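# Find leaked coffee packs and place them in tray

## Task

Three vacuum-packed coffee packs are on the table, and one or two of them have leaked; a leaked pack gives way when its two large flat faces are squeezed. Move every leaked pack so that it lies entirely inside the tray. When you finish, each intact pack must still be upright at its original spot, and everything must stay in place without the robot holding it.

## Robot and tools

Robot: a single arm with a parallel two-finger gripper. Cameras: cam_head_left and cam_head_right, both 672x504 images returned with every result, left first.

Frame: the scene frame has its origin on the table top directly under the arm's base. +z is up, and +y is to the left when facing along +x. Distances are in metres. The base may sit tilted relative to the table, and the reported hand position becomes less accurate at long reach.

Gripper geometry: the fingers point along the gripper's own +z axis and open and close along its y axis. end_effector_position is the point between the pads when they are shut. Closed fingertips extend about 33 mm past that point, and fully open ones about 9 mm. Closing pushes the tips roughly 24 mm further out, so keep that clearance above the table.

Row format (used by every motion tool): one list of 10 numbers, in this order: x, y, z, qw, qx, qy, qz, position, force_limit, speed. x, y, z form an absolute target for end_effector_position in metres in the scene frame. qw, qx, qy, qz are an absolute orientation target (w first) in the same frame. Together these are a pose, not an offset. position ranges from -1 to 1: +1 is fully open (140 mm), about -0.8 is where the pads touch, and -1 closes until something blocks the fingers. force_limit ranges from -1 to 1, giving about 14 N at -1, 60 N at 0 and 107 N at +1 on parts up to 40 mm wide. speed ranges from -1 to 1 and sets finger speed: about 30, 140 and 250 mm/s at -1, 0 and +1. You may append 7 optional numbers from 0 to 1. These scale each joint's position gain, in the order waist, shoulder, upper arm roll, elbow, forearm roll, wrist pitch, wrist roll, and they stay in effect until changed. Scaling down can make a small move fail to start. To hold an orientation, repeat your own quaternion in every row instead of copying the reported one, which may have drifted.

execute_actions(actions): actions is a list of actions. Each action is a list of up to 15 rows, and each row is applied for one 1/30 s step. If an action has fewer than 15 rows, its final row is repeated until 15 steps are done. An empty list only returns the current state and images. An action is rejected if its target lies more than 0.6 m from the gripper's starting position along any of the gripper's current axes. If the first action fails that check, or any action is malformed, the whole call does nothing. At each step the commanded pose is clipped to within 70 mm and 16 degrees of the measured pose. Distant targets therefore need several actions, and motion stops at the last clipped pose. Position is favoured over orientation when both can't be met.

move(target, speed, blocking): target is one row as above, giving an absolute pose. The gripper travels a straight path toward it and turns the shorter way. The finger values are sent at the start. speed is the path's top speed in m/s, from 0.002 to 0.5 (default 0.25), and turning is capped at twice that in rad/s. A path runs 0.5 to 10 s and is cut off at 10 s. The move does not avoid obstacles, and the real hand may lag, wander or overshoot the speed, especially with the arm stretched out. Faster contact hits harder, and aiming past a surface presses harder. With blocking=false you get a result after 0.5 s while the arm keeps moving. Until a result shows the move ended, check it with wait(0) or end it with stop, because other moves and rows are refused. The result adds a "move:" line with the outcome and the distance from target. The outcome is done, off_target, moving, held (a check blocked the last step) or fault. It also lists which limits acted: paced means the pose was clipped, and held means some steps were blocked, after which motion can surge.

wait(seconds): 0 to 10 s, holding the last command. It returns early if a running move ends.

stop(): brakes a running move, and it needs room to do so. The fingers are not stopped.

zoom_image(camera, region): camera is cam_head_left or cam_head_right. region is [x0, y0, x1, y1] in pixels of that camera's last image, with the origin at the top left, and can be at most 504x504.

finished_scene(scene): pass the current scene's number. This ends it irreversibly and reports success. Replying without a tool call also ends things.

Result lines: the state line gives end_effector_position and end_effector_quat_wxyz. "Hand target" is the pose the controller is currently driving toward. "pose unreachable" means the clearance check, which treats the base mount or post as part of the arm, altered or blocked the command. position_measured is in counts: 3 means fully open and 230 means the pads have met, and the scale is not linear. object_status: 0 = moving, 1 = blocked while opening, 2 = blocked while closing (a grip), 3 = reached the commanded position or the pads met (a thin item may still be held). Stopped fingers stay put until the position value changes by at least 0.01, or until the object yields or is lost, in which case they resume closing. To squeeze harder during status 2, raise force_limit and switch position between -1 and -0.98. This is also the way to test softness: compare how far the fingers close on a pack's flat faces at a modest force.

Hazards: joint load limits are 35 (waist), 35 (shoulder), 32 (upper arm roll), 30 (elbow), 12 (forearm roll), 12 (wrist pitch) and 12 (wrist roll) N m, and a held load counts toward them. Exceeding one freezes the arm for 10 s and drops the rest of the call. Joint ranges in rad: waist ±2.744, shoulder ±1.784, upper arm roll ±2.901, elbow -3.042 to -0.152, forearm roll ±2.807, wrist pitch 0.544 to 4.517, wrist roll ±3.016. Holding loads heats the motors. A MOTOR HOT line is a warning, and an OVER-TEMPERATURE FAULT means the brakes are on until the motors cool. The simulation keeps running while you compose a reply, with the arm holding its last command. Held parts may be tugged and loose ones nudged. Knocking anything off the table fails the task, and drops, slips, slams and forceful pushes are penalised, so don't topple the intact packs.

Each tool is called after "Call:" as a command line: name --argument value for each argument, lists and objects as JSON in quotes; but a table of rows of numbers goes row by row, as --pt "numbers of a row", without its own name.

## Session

Call:
execute_actions --actions '[]'

Scene clock: 0.00 s.
end_effector_position=(+0.6378, -0.0469, +0.1861) position_measured=3 object_status=3 end_effector_quat_wxyz=(+0.002, -0.295, +0.956, +0.001)
Joint positions: [-0.051  0.319 -0.056 -1.79   0.027  2.115  0.88 ]
Joint velocities: [-0.001 -0.    -0.     0.001  0.001 -0.    -0.001]
Hand target: +0.638, -0.047, +0.186; +0.002, -0.295, +0.956, +0.001
Joint stiffness scale: [1. 1. 1. 1. 1. 1. 1.]

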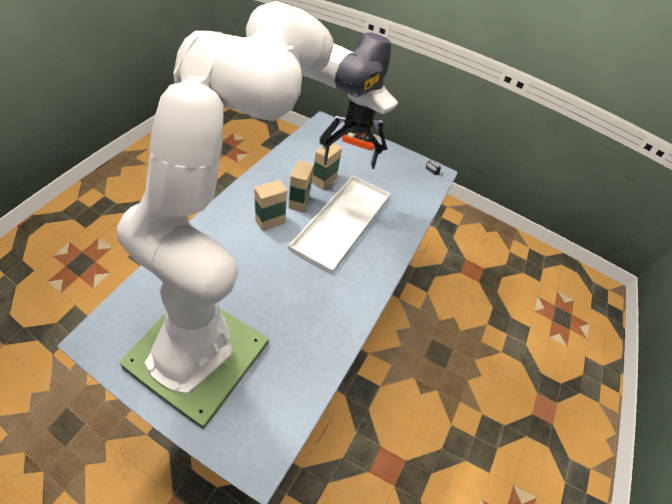

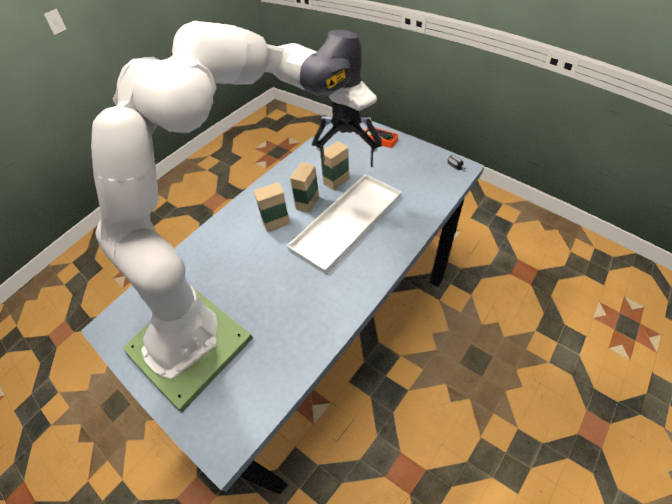

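Call:
zoom_image --camera "cam_head_left" --region '[230, 110, 410, 280]'

Call:
zoom_image --camera "cam_head_right" --region '[230, 110, 410, 280]'

Call:
zoom_image --camera "cam_head_left" --region '[245, 130, 355, 240]'

Region (230, 110, 410, 280) of cam_head_left's 672x504 image, scaled by 2.800, with more detail than that image has.

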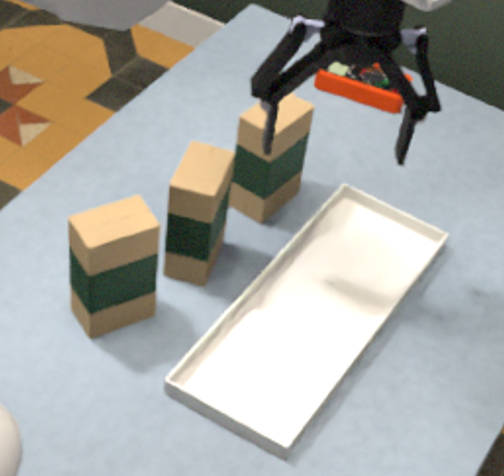

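Region (230, 110, 410, 280) of cam_head_right's 672x504 image, scaled by 2.800, with more detail than that image has.

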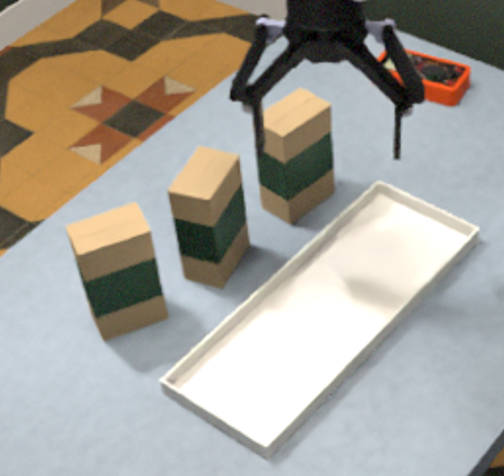

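Region (245, 130, 355, 240) of cam_head_left's 672x504 image, scaled by 4.582, with more detail than that image has.

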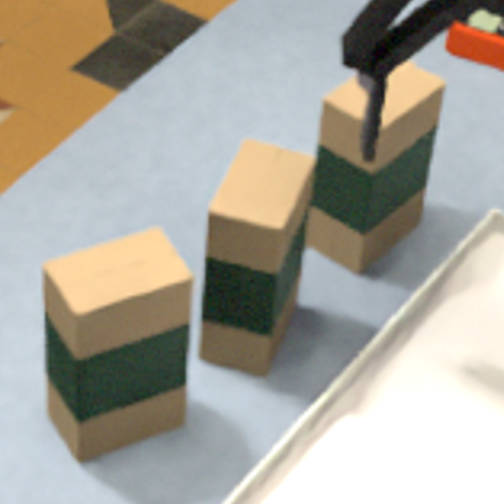

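Call:
move --target '[0.706, 0.057, 0.205, 0, 0.070, 0.998, 0, 0.4, -1, -0.3]' --speed 0.3

Call:
zoom_image --camera "cam_head_left" --region '[280, 90, 380, 205]'

Call:
zoom_image --camera "cam_head_right" --region '[280, 90, 380, 205]'

Scene clock: 65.77 s.
end_effector_position=(+0.7050, +0.0570, +0.2057) position_measured=78 object_status=3 end_effector_quat_wxyz=(+0.001, +0.064, +0.998, +0.002)
Joint positions: [ 0.263  0.54  -0.275 -1.418  0.158  1.941  1.693]
Joint velocities: [ 0.     0.001  0.     0.002 -0.    -0.003  0.03 ]
Hand target: +0.705, +0.057, +0.205; -0.001, +0.072, +0.997, +0.003
Off the commanded pose: 0.001 m, 1 deg.
Joint stiffness scale: [1. 1. 1. 1. 1. 1. 1.]
move: done

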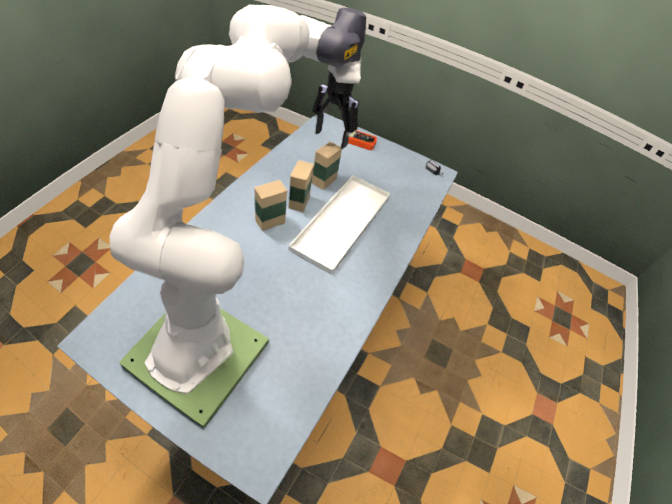

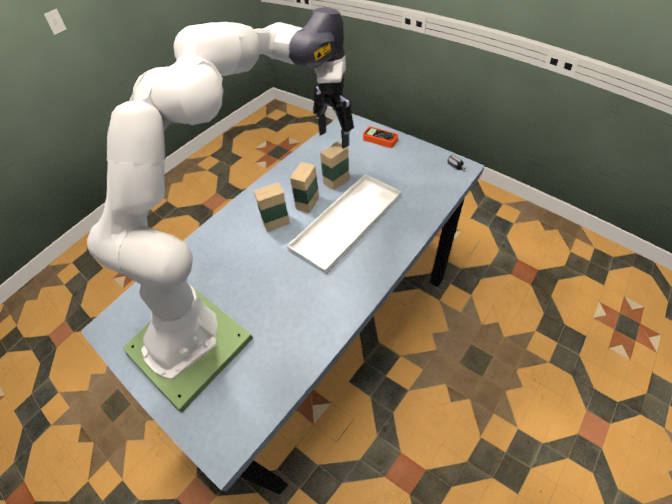

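Region (280, 90, 380, 205) of cam_head_left's 672x504 image, scaled by 4.383, with more detail than that image has; it fills the left 438 columns of this view, and the rest is white.

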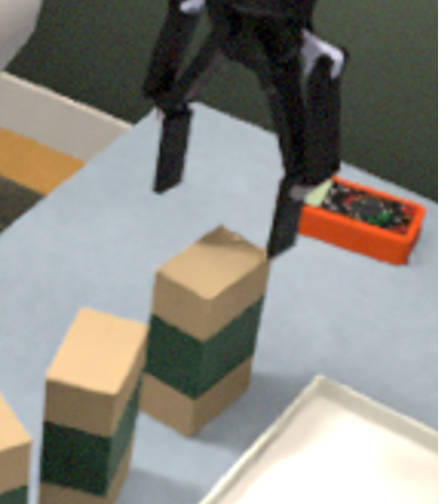

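Region (280, 90, 380, 205) of cam_head_right's 672x504 image, scaled by 4.383, with more detail than that image has; it fills the left 438 columns of this view, and the rest is white.

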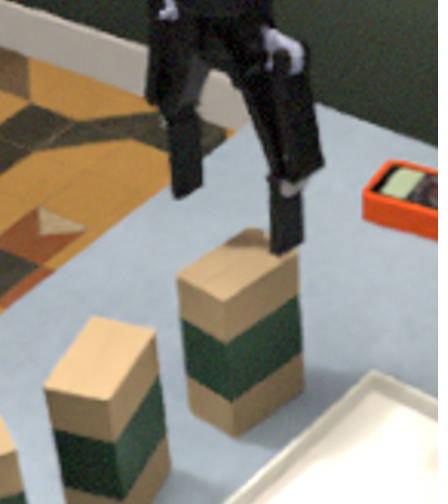

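Call:
move --target '[0.706, 0.058, 0.15, 0, 0.087, 0.996, 0, 0.4, -1, -0.3]' --speed 0.15

Call:
zoom_image --camera "cam_head_left" --region '[280, 90, 380, 205]'

Call:
zoom_image --camera "cam_head_right" --region '[280, 90, 380, 205]'

Scene clock: 80.57 s.
end_effector_position=(+0.7051, +0.0573, +0.1497) position_measured=78 object_status=3 end_effector_quat_wxyz=(-0.002, +0.083, +0.997, -0.001)
Joint positions: [ 0.27   0.594 -0.275 -1.477  0.173  2.046  1.721]
Joint velocities: [ 0.    -0.001  0.    -0.001  0.001  0.01   0.006]
Hand target: +0.706, +0.059, +0.150; -0.000, +0.087, +0.996, +0.000
Off the commanded pose: 0.001 m, 1 deg.
Joint stiffness scale: [1. 1. 1. 1. 1. 1. 1.]
move: done

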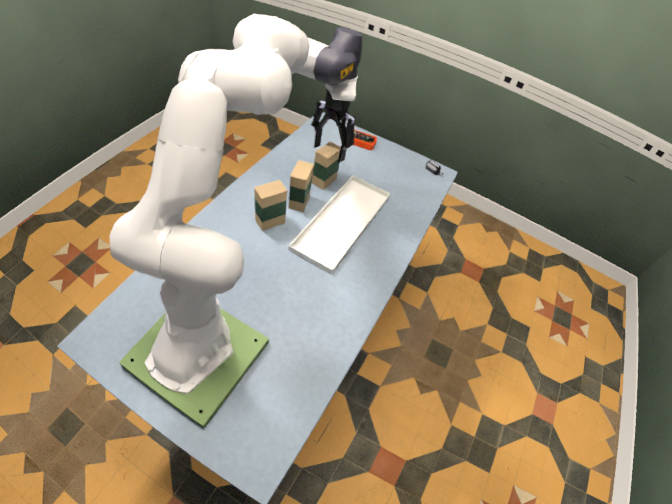

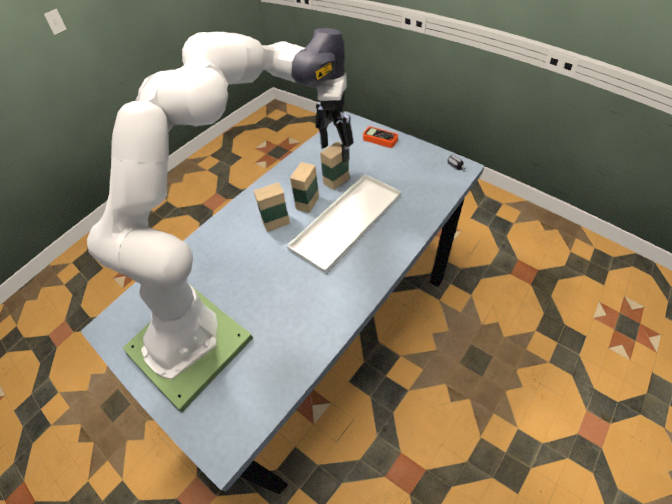

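Region (280, 90, 380, 205) of cam_head_left's 672x504 image, scaled by 4.383, with more detail than that image has; it fills the left 438 columns of this view, and the rest is white.

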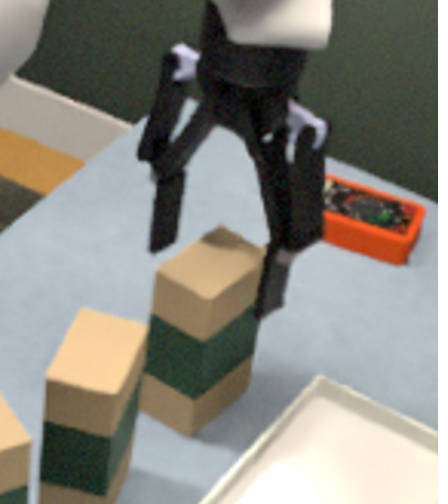

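Region (280, 90, 380, 205) of cam_head_right's 672x504 image, scaled by 4.383, with more detail than that image has; it fills the left 438 columns of this view, and the rest is white.

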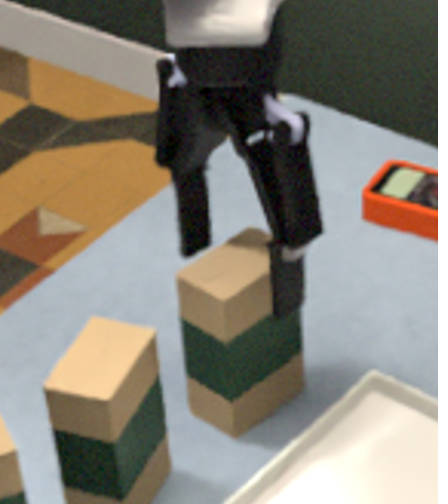

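Call:
move --target '[0.706, 0.058, 0.086, 0, 0.087, 0.996, 0, 0.4, -1, -0.3]' --speed 0.15

Call:
execute_actions --actions '[[[0.706,0.058,0.086,0,0.087,0.996,0,-1,-1,-0.3]],[[0.706,0.058,0.086,0,0.087,0.996,0,-1,-1,-0.3]]]'

Call:
zoom_image --camera "cam_head_left" --region '[280, 90, 380, 205]'

Call:
zoom_image --camera "cam_head_right" --region '[280, 90, 380, 205]'

Scene clock: 88.40 s.
end_effector_position=(+0.7046, +0.0571, +0.0855) position_measured=78 object_status=3 end_effector_quat_wxyz=(-0.002, +0.089, +0.996, -0.002)
Joint positions: [ 0.267  0.671 -0.265 -1.524  0.197  2.165  1.721]
Joint velocities: [-0.     0.001  0.    -0.     0.001  0.011 -0.003]
Hand target: +0.706, +0.059, +0.086; -0.000, +0.087, +0.996, +0.000
Off the commanded pose: 0.002 m, 0 deg.
Joint stiffness scale: [1. 1. 1. 1. 1. 1. 1.]
move: done

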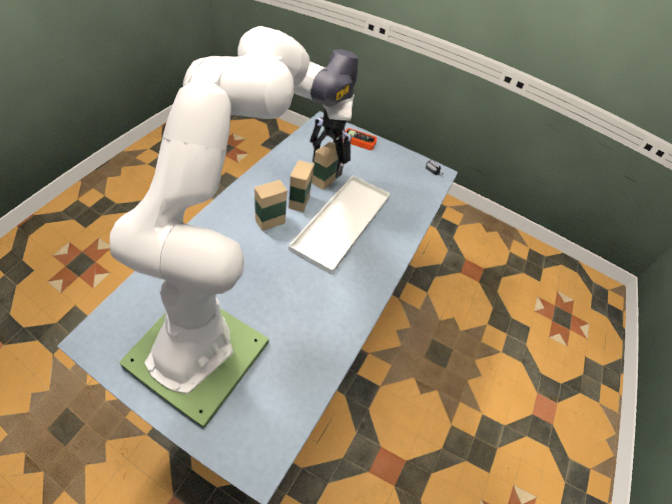

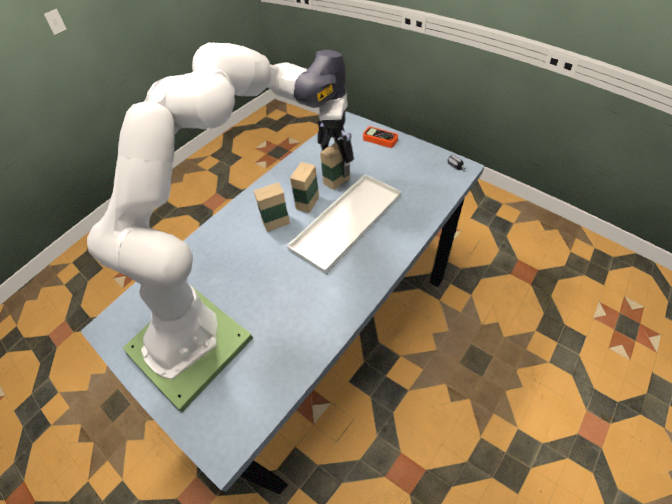

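Scene clock: 89.40 s.
end_effector_position=(+0.7066, +0.0566, +0.0873) position_measured=183 object_status=2 end_effector_quat_wxyz=(+0.001, +0.090, +0.996, -0.001)
Joint positions: [ 0.266  0.669 -0.265 -1.524  0.197  2.17   1.721]
Joint velocities: [ 0.001  0.001  0.    -0.002 -0.001  0.     0.   ]
Hand target: +0.706, +0.058, +0.086; +0.000, +0.087, +0.996, -0.000
Off the commanded pose: 0.002 m, 0 deg.
Joint stiffness scale: [1. 1. 1. 1. 1. 1. 1.]

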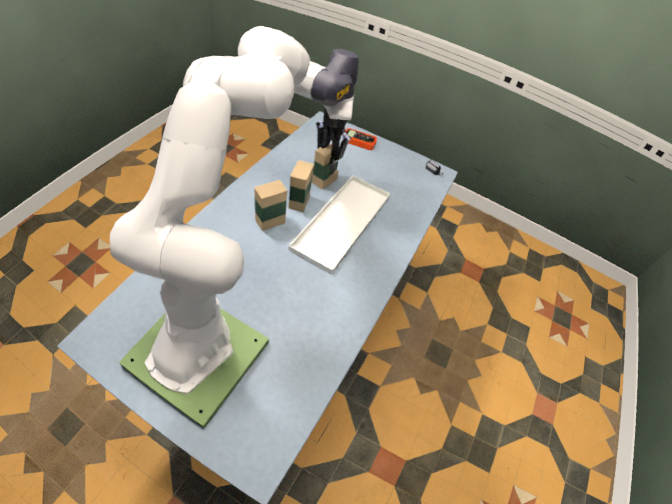

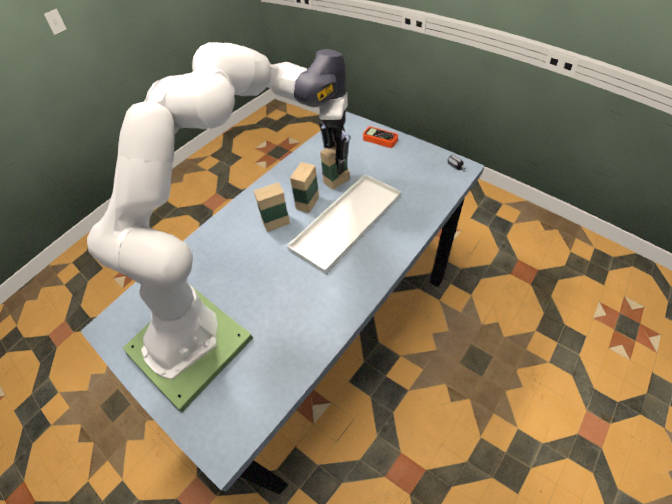

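Region (280, 90, 380, 205) of cam_head_left's 672x504 image, scaled by 4.383, with more detail than that image has; it fills the left 438 columns of this view, and the rest is white.

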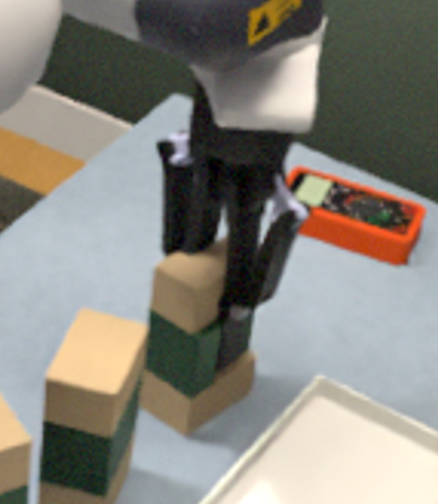

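Region (280, 90, 380, 205) of cam_head_right's 672x504 image, scaled by 4.383, with more detail than that image has; it fills the left 438 columns of this view, and the rest is white.

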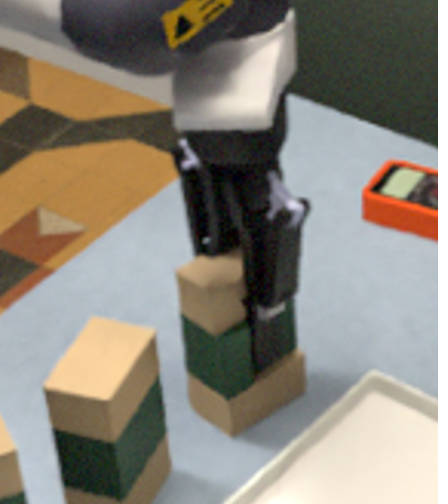

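Call:
execute_actions --actions '[[[0.706,0.058,0.086,0,0.087,0.996,0,-0.98,0.3,-0.6]],[[0.706,0.058,0.088,0,0.087,0.996,0,-0.98,0.3,-0.6],[0.706,0.058,0.091,0,0.087,0.996,0,-0.98,0.3,-0.6],[0.706,0.058,0.095,0,0.087,0.996,0,-0.98,0.3,-0.6],[0.706,0.058,0.100,0,0.087,0.996,0,-0.98,0.3,-0.6],[0.706,0.058,0.105,0,0.087,0.996,0,-0.98,0.3,-0.6],[0.706,0.058,0.111,0,0.087,0.996,0,-0.98,0.3,-0.6],[0.706,0.058,0.117,0,0.087,0.996,0,-0.98,0.3,-0.6],[0.706,0.058,0.122,0,0.087,0.996,0,-0.98,0.3,-0.6],[0.706,0.058,0.127,0,0.087,0.996,0,-0.98,0.3,-0.6],[0.706,0.057,0.131,0,0.087,0.996,0,-0.98,0.3,-0.6],[0.706,0.055,0.135,0,0.087,0.996,0,-0.98,0.3,-0.6],[0.706,0.052,0.138,0,0.085,0.996,0,-0.98,0.3,-0.6],[0.705,0.048,0.140,0,0.082,0.997,0,-0.98,0.3,-0.6],[0.704,0.043,0.141,0,0.078,0.997,0,-0.98,0.3,-0.6],[0.703,0.037,0.142,0,0.074,0.997,0,-0.98,0.3,-0.6]],[[0.702,0.030,0.142,0,0.07,0.998,0,-0.98,0.3,-0.6],[0.700,0.023,0.142,0,0.065,0.998,0,-0.98,0.3,-0.6],[0.698,0.015,0.142,0,0.06,0.998,0,-0.98,0.3,-0.6],[0.696,0.007,0.142,0,0.055,0.998,0,-0.98,0.3,-0.6],[0.694,-0.001,0.142,0,0.05,0.999,0,-0.98,0.3,-0.6],[0.692,-0.009,0.142,0,0.045,0.999,0,-0.98,0.3,-0.6],[0.690,-0.017,0.142,0,0.04,0.999,0,-0.98,0.3,-0.6],[0.688,-0.025,0.142,0,0.035,0.999,0,-0.98,0.3,-0.6],[0.686,-0.033,0.142,0,0.03,1,0,-0.98,0.3,-0.6],[0.684,-0.041,0.142,0,0.025,1,0,-0.98,0.3,-0.6],[0.682,-0.049,0.142,0,0.02,1,0,-0.98,0.3,-0.6],[0.680,-0.057,0.142,0,0.016,1,0,-0.98,0.3,-0.6],[0.678,-0.065,0.142,0,0.012,1,0,-0.98,0.3,-0.6],[0.676,-0.072,0.142,0,0.01,1,0,-0.98,0.3,-0.6],[0.674,-0.079,0.142,0,0.01,1,0,-0.98,0.3,-0.6]],[[0.673,-0.085,0.142,0,0.01,1,0,-0.98,0.3,-0.6],[0.672,-0.090,0.141,0,0.01,1,0,-0.98,0.3,-0.6],[0.671,-0.094,0.140,0,0.01,1,0,-0.98,0.3,-0.6],[0.670,-0.098,0.138,0,0.01,1,0,-0.98,0.3,-0.6],[0.670,-0.101,0.136,0,0.01,1,0,-0.98,0.3,-0.6],[0.670,-0.103,0.134,0,0.01,1,0,-0.98,0.3,-0.6],[0.670,-0.104,0.132,0,0.01,1,0,-0.98,0.3,-0.6],[0.670,-0.105,0.130,0,0.01,1,0,-0.98,0.3,-0.6],[0.670,-0.105,0.128,0,0.01,1,0,-0.98,0.3,-0.6],[0.670,-0.105,0.126,0,0.01,1,0,-0.98,0.3,-0.6],[0.670,-0.105,0.124,0,0.01,1,0,-0.98,0.3,-0.6],[0.670,-0.105,0.123,0,0.01,1,0,-0.98,0.3,-0.6],[0.670,-0.105,0.122,0,0.01,1,0,-0.98,0.3,-0.6]]]'

Call:
zoom_image --camera "cam_head_left" --region '[280, 110, 420, 280]'

Call:
zoom_image --camera "cam_head_right" --region '[280, 110, 420, 280]'

Scene clock: 125.07 s.
end_effector_position=(+0.6665, -0.1054, +0.1218) position_measured=188 object_status=2 end_effector_quat_wxyz=(-0.007, +0.034, +0.999, -0.000)
Joint positions: [ 0.015  0.524 -0.233 -1.658  0.14   2.155  1.399]
Joint velocities: [-0.024  0.033  0.063 -0.027 -0.004  0.059 -0.129]
Hand target: +0.671, -0.105, +0.122; -0.000, +0.010, +1.000, -0.001
Off the commanded pose: 0.004 m, 3 deg.
Joint stiffness scale: [1. 1. 1. 1. 1. 1. 1.]

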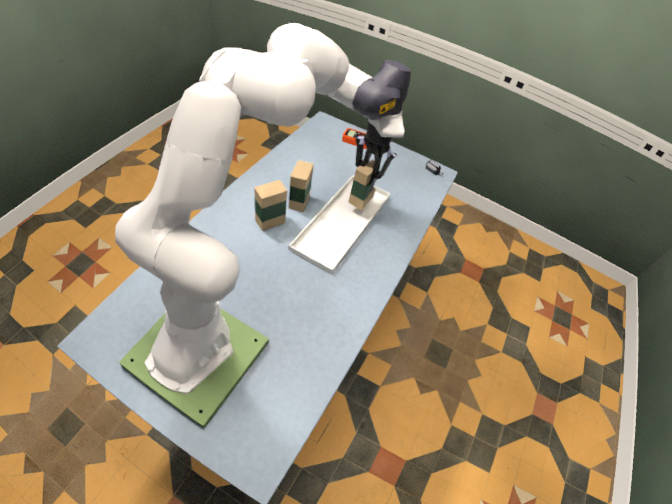

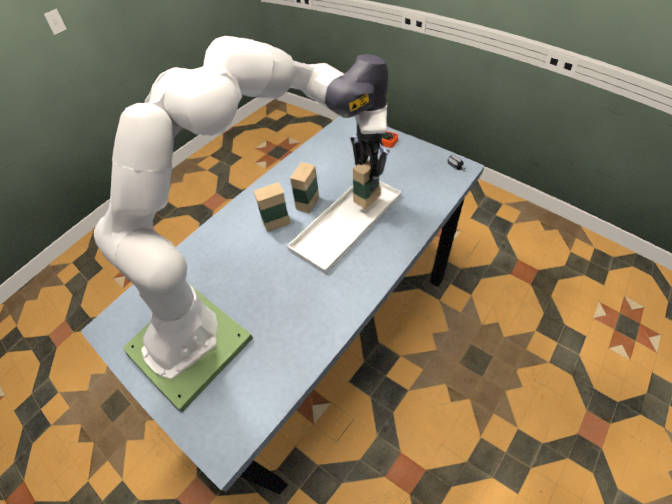

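Region (280, 110, 420, 280) of cam_head_left's 672x504 image, scaled by 2.965, with more detail than that image has; it fills the left 415 columns of this view, and the rest is white.

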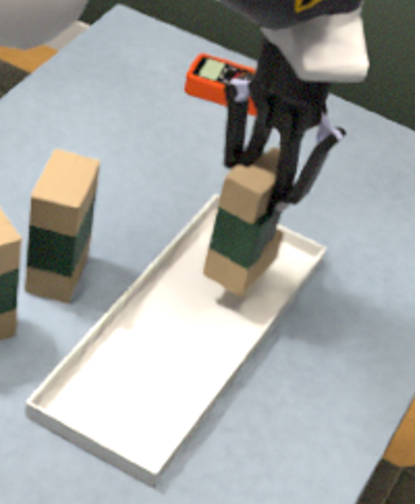

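Region (280, 110, 420, 280) of cam_head_right's 672x504 image, scaled by 2.965, with more detail than that image has; it fills the left 415 columns of this view, and the rest is white.

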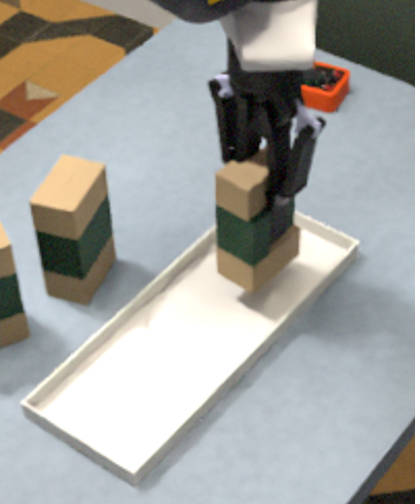

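Call:
move --target '[0.670, -0.105, 0.093, 0, 0.01, 1, 0, -0.98, 0.3, -0.6]' --speed 0.06

Call:
zoom_image --camera "cam_head_left" --region '[310, 130, 410, 240]'

Call:
zoom_image --camera "cam_head_right" --region '[310, 130, 410, 240]'

Scene clock: 134.27 s.
end_effector_position=(+0.6677, -0.1055, +0.0917) position_measured=188 object_status=2 end_effector_quat_wxyz=(-0.004, +0.013, +1.000, -0.001)
Joint positions: [ 0.008  0.563 -0.221 -1.679  0.147  2.221  1.352]
Joint velocities: [-0.002  0.001 -0.    -0.001  0.     0.01  -0.006]
Hand target: +0.670, -0.105, +0.093; +0.000, +0.010, +1.000, +0.000
Off the commanded pose: 0.003 m, 1 deg.
Joint stiffness scale: [1. 1. 1. 1. 1. 1. 1.]
move: done

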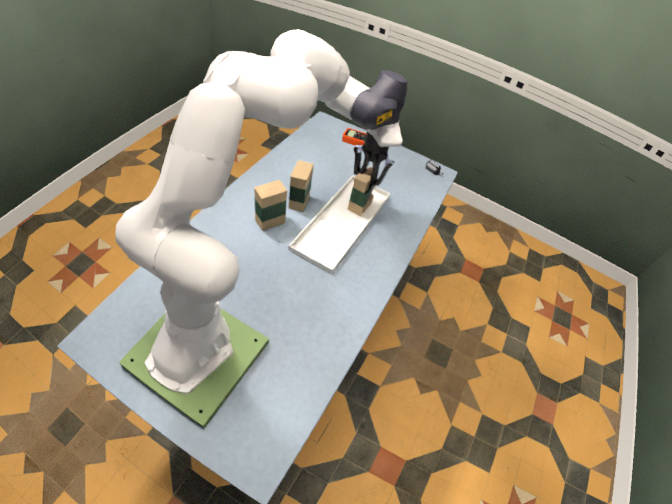

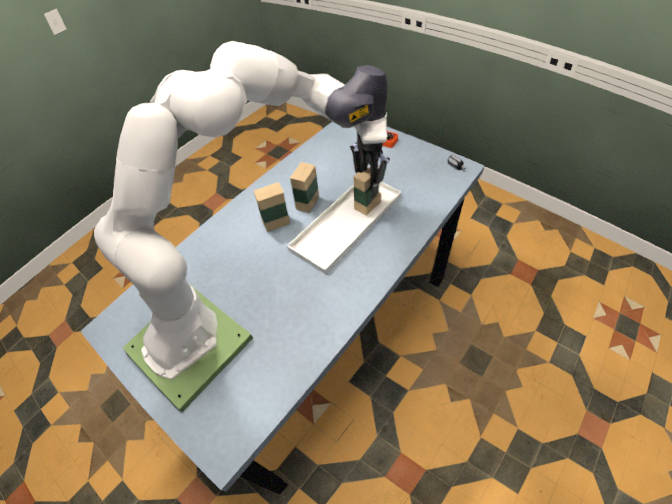

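Region (310, 130, 410, 240) of cam_head_left's 672x504 image, scaled by 4.582, with more detail than that image has; it fills the left 458 columns of this view, and the rest is white.

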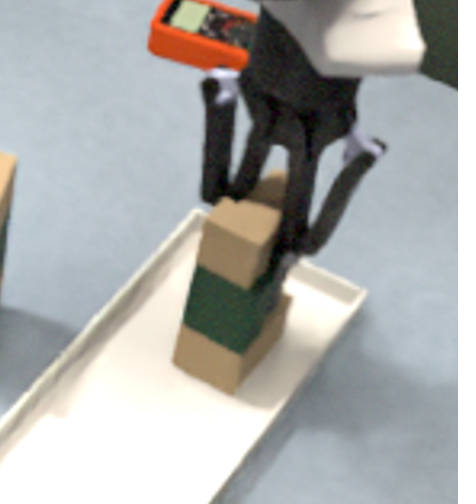

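Region (310, 130, 410, 240) of cam_head_right's 672x504 image, scaled by 4.582, with more detail than that image has; it fills the left 458 columns of this view, and the rest is white.

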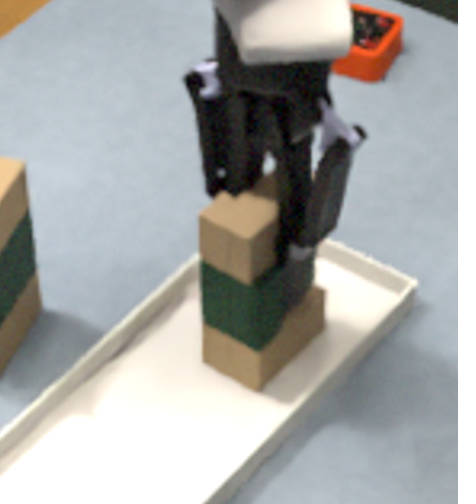

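Call:
execute_actions --actions '[[[0.670,-0.105,0.0925,0,0.01,1,0,-0.98,0.3,-0.6],[0.670,-0.105,0.092,0,0.01,1,0,-0.98,0.3,-0.6],[0.670,-0.105,0.0915,0,0.01,1,0,-0.98,0.3,-0.6],[0.670,-0.105,0.091,0,0.01,1,0,-0.98,0.3,-0.6],[0.670,-0.105,0.0905,0,0.01,1,0,-0.98,0.3,-0.6]],[[0.670,-0.105,0.0905,0,0.01,1,0,0.4,-1,0.2]],[[0.670,-0.105,0.092,0,0.01,1,0,0.4,-1,0.2],[0.670,-0.105,0.095,0,0.01,1,0,0.4,-1,0.2],[0.670,-0.105,0.099,0,0.01,1,0,0.4,-1,0.2],[0.670,-0.105,0.105,0,0.01,1,0,0.4,-1,0.2],[0.670,-0.105,0.112,0,0.01,1,0,0.4,-1,0.2],[0.670,-0.105,0.120,0,0.01,1,0,0.4,-1,0.2],[0.670,-0.105,0.129,0,0.01,1,0,0.4,-1,0.2],[0.670,-0.105,0.138,0,0.01,1,0,0.4,-1,0.2],[0.670,-0.105,0.147,0,0.01,1,0,0.4,-1,0.2],[0.670,-0.105,0.156,0,0.01,1,0,0.4,-1,0.2],[0.670,-0.105,0.165,0,0.01,1,0,0.4,-1,0.2],[0.670,-0.105,0.174,0,0.01,1,0,0.4,-1,0.2],[0.670,-0.105,0.182,0,0.01,1,0,0.4,-1,0.2],[0.670,-0.105,0.189,0,0.01,1,0,0.4,-1,0.2],[0.670,-0.105,0.195,0,0.005,1,0,0.4,-1,0.2]],[[0.669,-0.103,0.200,0,-0.003,1,0,0.4,-1,0.2],[0.667,-0.099,0.204,0,-0.012,1,0,0.4,-1,0.2],[0.664,-0.093,0.207,0,-0.021,1,0,0.4,-1,0.2],[0.660,-0.086,0.209,0,-0.03,1,0,0.4,-1,0.2],[0.655,-0.078,0.21,0,-0.039,0.999,0,0.4,-1,0.2],[0.649,-0.069,0.21,0,-0.048,0.999,0,0.4,-1,0.2],[0.643,-0.059,0.21,0,-0.057,0.998,0,0.4,-1,0.2],[0.637,-0.049,0.21,0,-0.066,0.998,0,0.4,-1,0.2],[0.631,-0.039,0.21,0,-0.075,0.997,0,0.4,-1,0.2],[0.625,-0.029,0.21,0,-0.084,0.996,0,0.4,-1,0.2],[0.619,-0.019,0.21,0,-0.093,0.996,0,0.4,-1,0.2],[0.613,-0.009,0.21,0,-0.102,0.995,0,0.4,-1,0.2],[0.607,0.001,0.21,0,-0.111,0.994,0,0.4,-1,0.2],[0.601,0.011,0.21,0,-0.12,0.993,0,0.4,-1,0.2],[0.595,0.021,0.21,0,-0.131,0.991,0,0.4,-1,0.2]],[[0.589,0.031,0.21,0,-0.131,0.991,0,0.4,-1,0.2],[0.584,0.040,0.21,0,-0.131,0.991,0,0.4,-1,0.2],[0.579,0.048,0.209,0,-0.131,0.991,0,0.4,-1,0.2],[0.575,0.054,0.208,0,-0.131,0.991,0,0.4,-1,0.2],[0.572,0.059,0.206,0,-0.131,0.991,0,0.4,-1,0.2],[0.570,0.063,0.204,0,-0.131,0.991,0,0.4,-1,0.2],[0.568,0.066,0.202,0,-0.131,0.991,0,0.4,-1,0.2],[0.567,0.068,0.200,0,-0.131,0.991,0,0.4,-1,0.2],[0.566,0.069,0.198,0,-0.131,0.991,0,0.4,-1,0.2],[0.566,0.070,0.196,0,-0.131,0.991,0,0.4,-1,0.2],[0.566,0.070,0.194,0,-0.131,0.991,0,0.4,-1,0.2],[0.566,0.070,0.192,0,-0.131,0.991,0,0.4,-1,0.2],[0.566,0.070,0.190,0,-0.131,0.991,0,0.4,-1,0.2]]]'

Call:
move --target '[0.566, 0.070, 0.15, 0, -0.131, 0.991, 0, 0.4, -1, 0.2]' --speed 0.12

Call:
zoom_image --camera "cam_head_left" --region '[240, 100, 380, 240]'

Call:
zoom_image --camera "cam_head_right" --region '[240, 100, 380, 240]'

Scene clock: 161.23 s.
end_effector_position=(+0.5609, +0.0704, +0.1916) position_measured=78 object_status=3 end_effector_quat_wxyz=(-0.006, -0.145, +0.989, +0.003)
Joint positions: [ 0.212  0.111 -0.12  -2.062  0.025  2.163  1.383]
Joint velocities: [ 0.003  0.016  0.    -0.055 -0.006  0.108  0.075]
Hand target: +0.565, +0.070, +0.190; +0.001, -0.132, +0.991, +0.001
Off the commanded pose: 0.005 m, 2 deg.
Joint stiffness scale: [1. 1. 1. 1. 1. 1. 1.]

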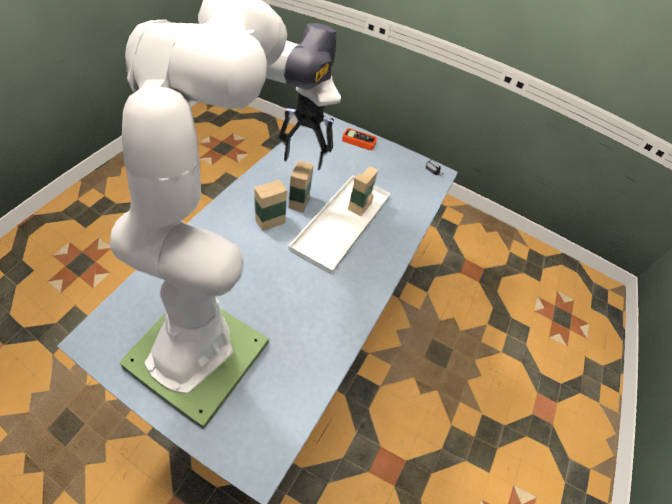

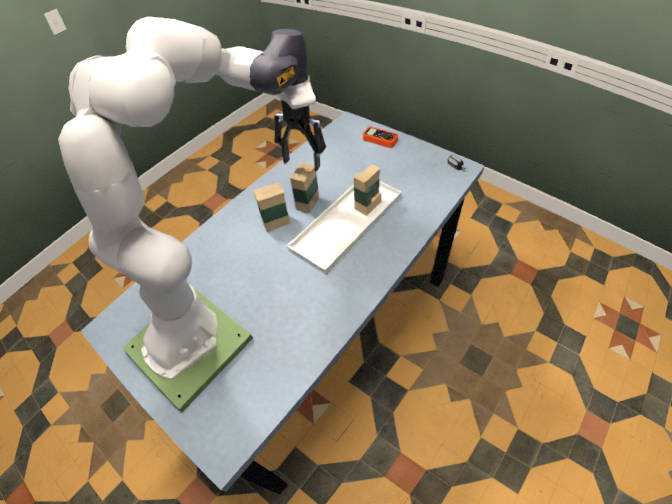

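Scene clock: 162.23 s.
end_effector_position=(+0.5659, +0.0694, +0.1512) position_measured=78 object_status=3 end_effector_quat_wxyz=(-0.001, -0.135, +0.991, -0.000)
Joint positions: [ 0.212  0.169 -0.12  -2.101  0.028  2.27   1.4  ]
Joint velocities: [ 0.    -0.001  0.001  0.     0.     0.011  0.007]
Hand target: +0.566, +0.071, +0.150; -0.000, -0.132, +0.991, +0.001
Off the commanded pose: 0.001 m, 1 deg.
Joint stiffness scale: [1. 1. 1. 1. 1. 1. 1.]
move: done

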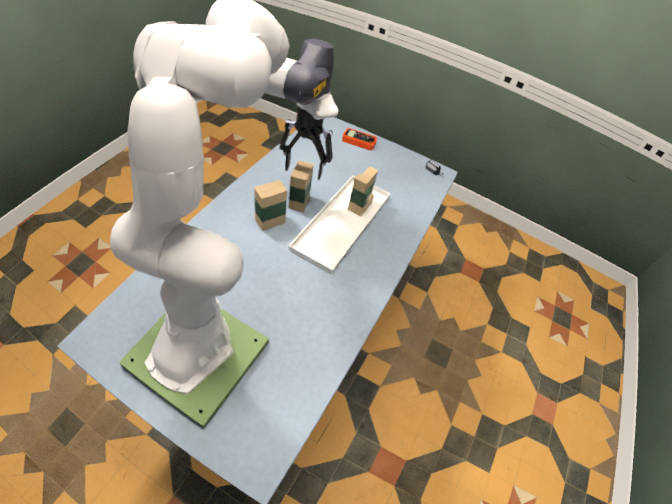

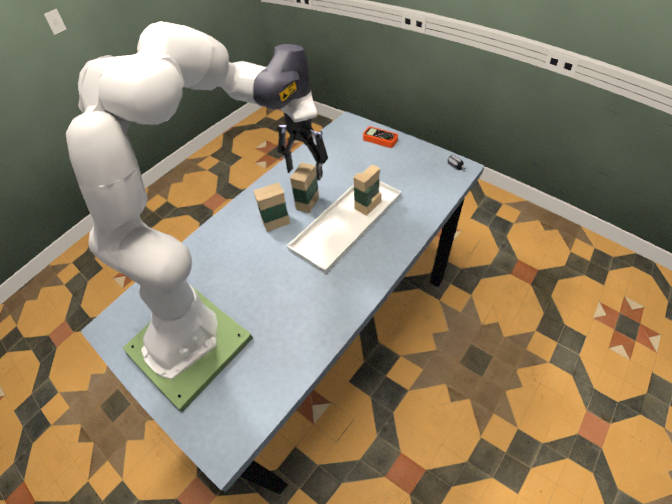

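Region (240, 100, 380, 240) of cam_head_left's 672x504 image, scaled by 3.600, with more detail than that image has.

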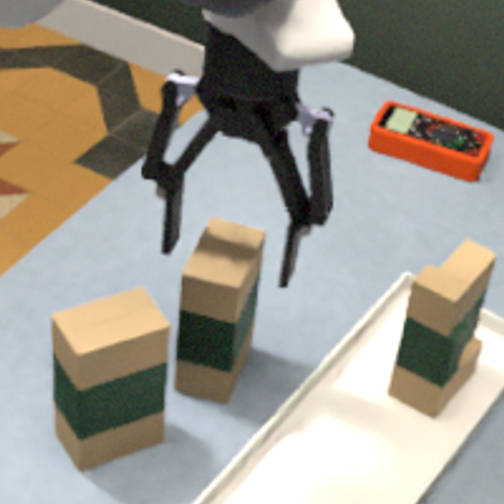

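Region (240, 100, 380, 240) of cam_head_right's 672x504 image, scaled by 3.600, with more detail than that image has.

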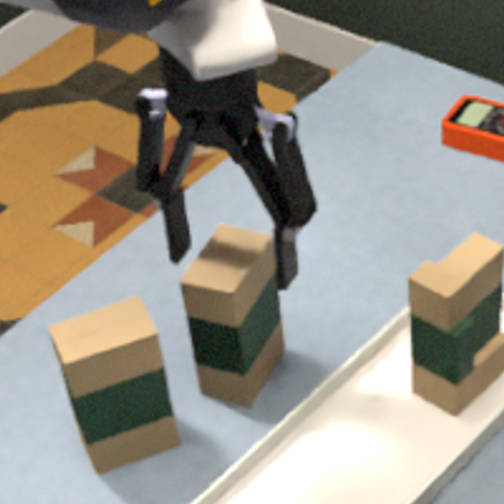

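Call:
move --target '[0.565, 0.070, 0.086, 0, -0.131, 0.991, 0, 0.4, -1, 0.2]' --speed 0.15

Call:
execute_actions --actions '[[[0.565,0.070,0.086,0,-0.131,0.991,0,-1,-1,-0.3]],[[0.565,0.070,0.086,0,-0.131,0.991,0,-1,-1,-0.3]]]'

Call:
zoom_image --camera "cam_head_left" --region '[240, 100, 380, 240]'

Call:
zoom_image --camera "cam_head_right" --region '[240, 100, 380, 240]'

Scene clock: 169.63 s.
end_effector_position=(+0.5643, +0.0693, +0.0867) position_measured=78 object_status=3 end_effector_quat_wxyz=(-0.002, -0.129, +0.992, -0.000)
Joint positions: [ 0.212  0.273 -0.118 -2.145  0.051  2.415  1.399]
Joint velocities: [-0.001  0.002  0.001  0.001  0.002  0.011 -0.004]
Hand target: +0.565, +0.071, +0.086; -0.000, -0.132, +0.991, +0.001
Off the commanded pose: 0.001 m, 0 deg.
Joint stiffness scale: [1. 1. 1. 1. 1. 1. 1.]
move: done

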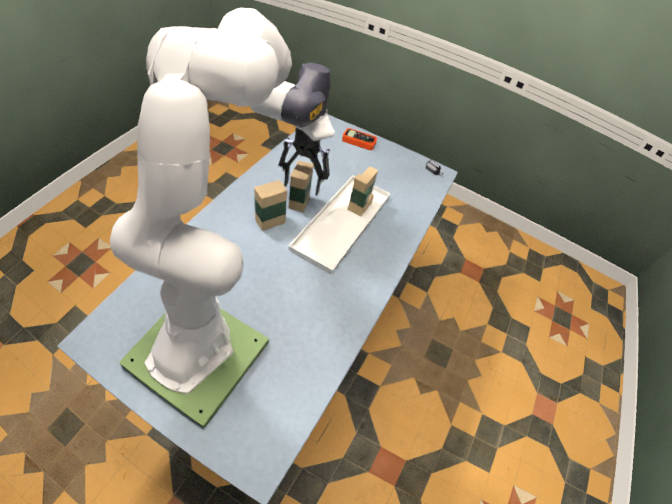

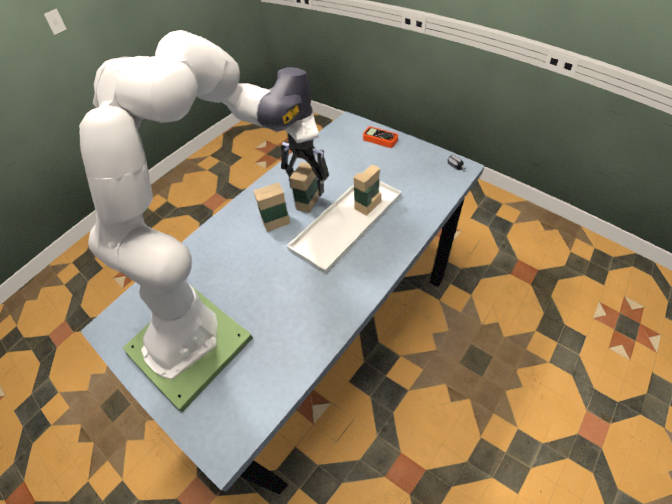

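Scene clock: 170.63 s.
end_effector_position=(+0.5654, +0.0694, +0.0870) position_measured=146 object_status=2 end_effector_quat_wxyz=(+0.000, -0.129, +0.992, -0.000)
Joint positions: [ 0.212  0.273 -0.118 -2.145  0.051  2.418  1.399]
Joint velocities: [ 0.    -0.002  0.001 -0.001  0.    -0.     0.   ]
Hand target: +0.565, +0.070, +0.086; -0.000, -0.131, +0.991, +0.000
Off the commanded pose: 0.001 m, 0 deg.
Joint stiffness scale: [1. 1. 1. 1. 1. 1. 1.]

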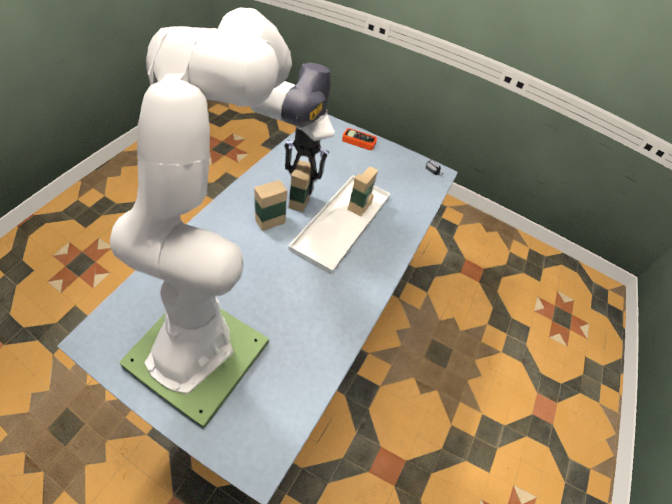

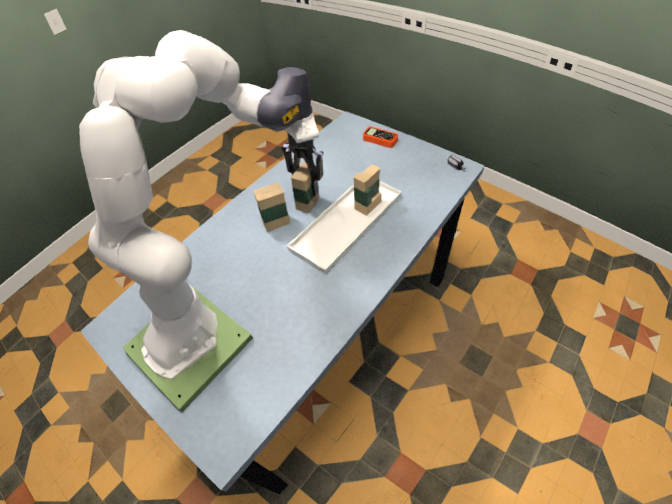

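Region (240, 100, 380, 240) of cam_head_left's 672x504 image, scaled by 3.600, with more detail than that image has.

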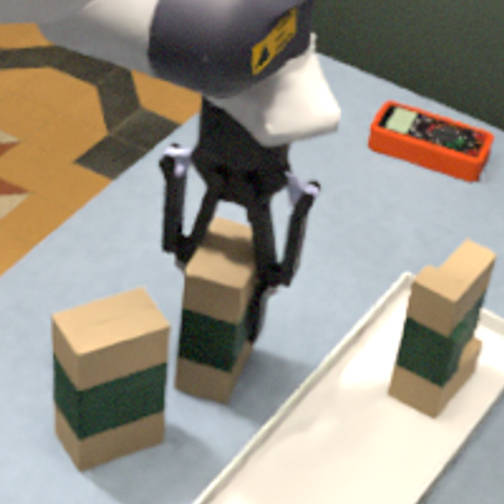

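Region (240, 100, 380, 240) of cam_head_right's 672x504 image, scaled by 3.600, with more detail than that image has.

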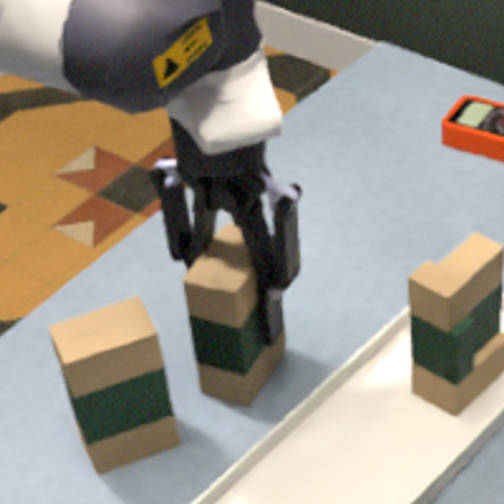

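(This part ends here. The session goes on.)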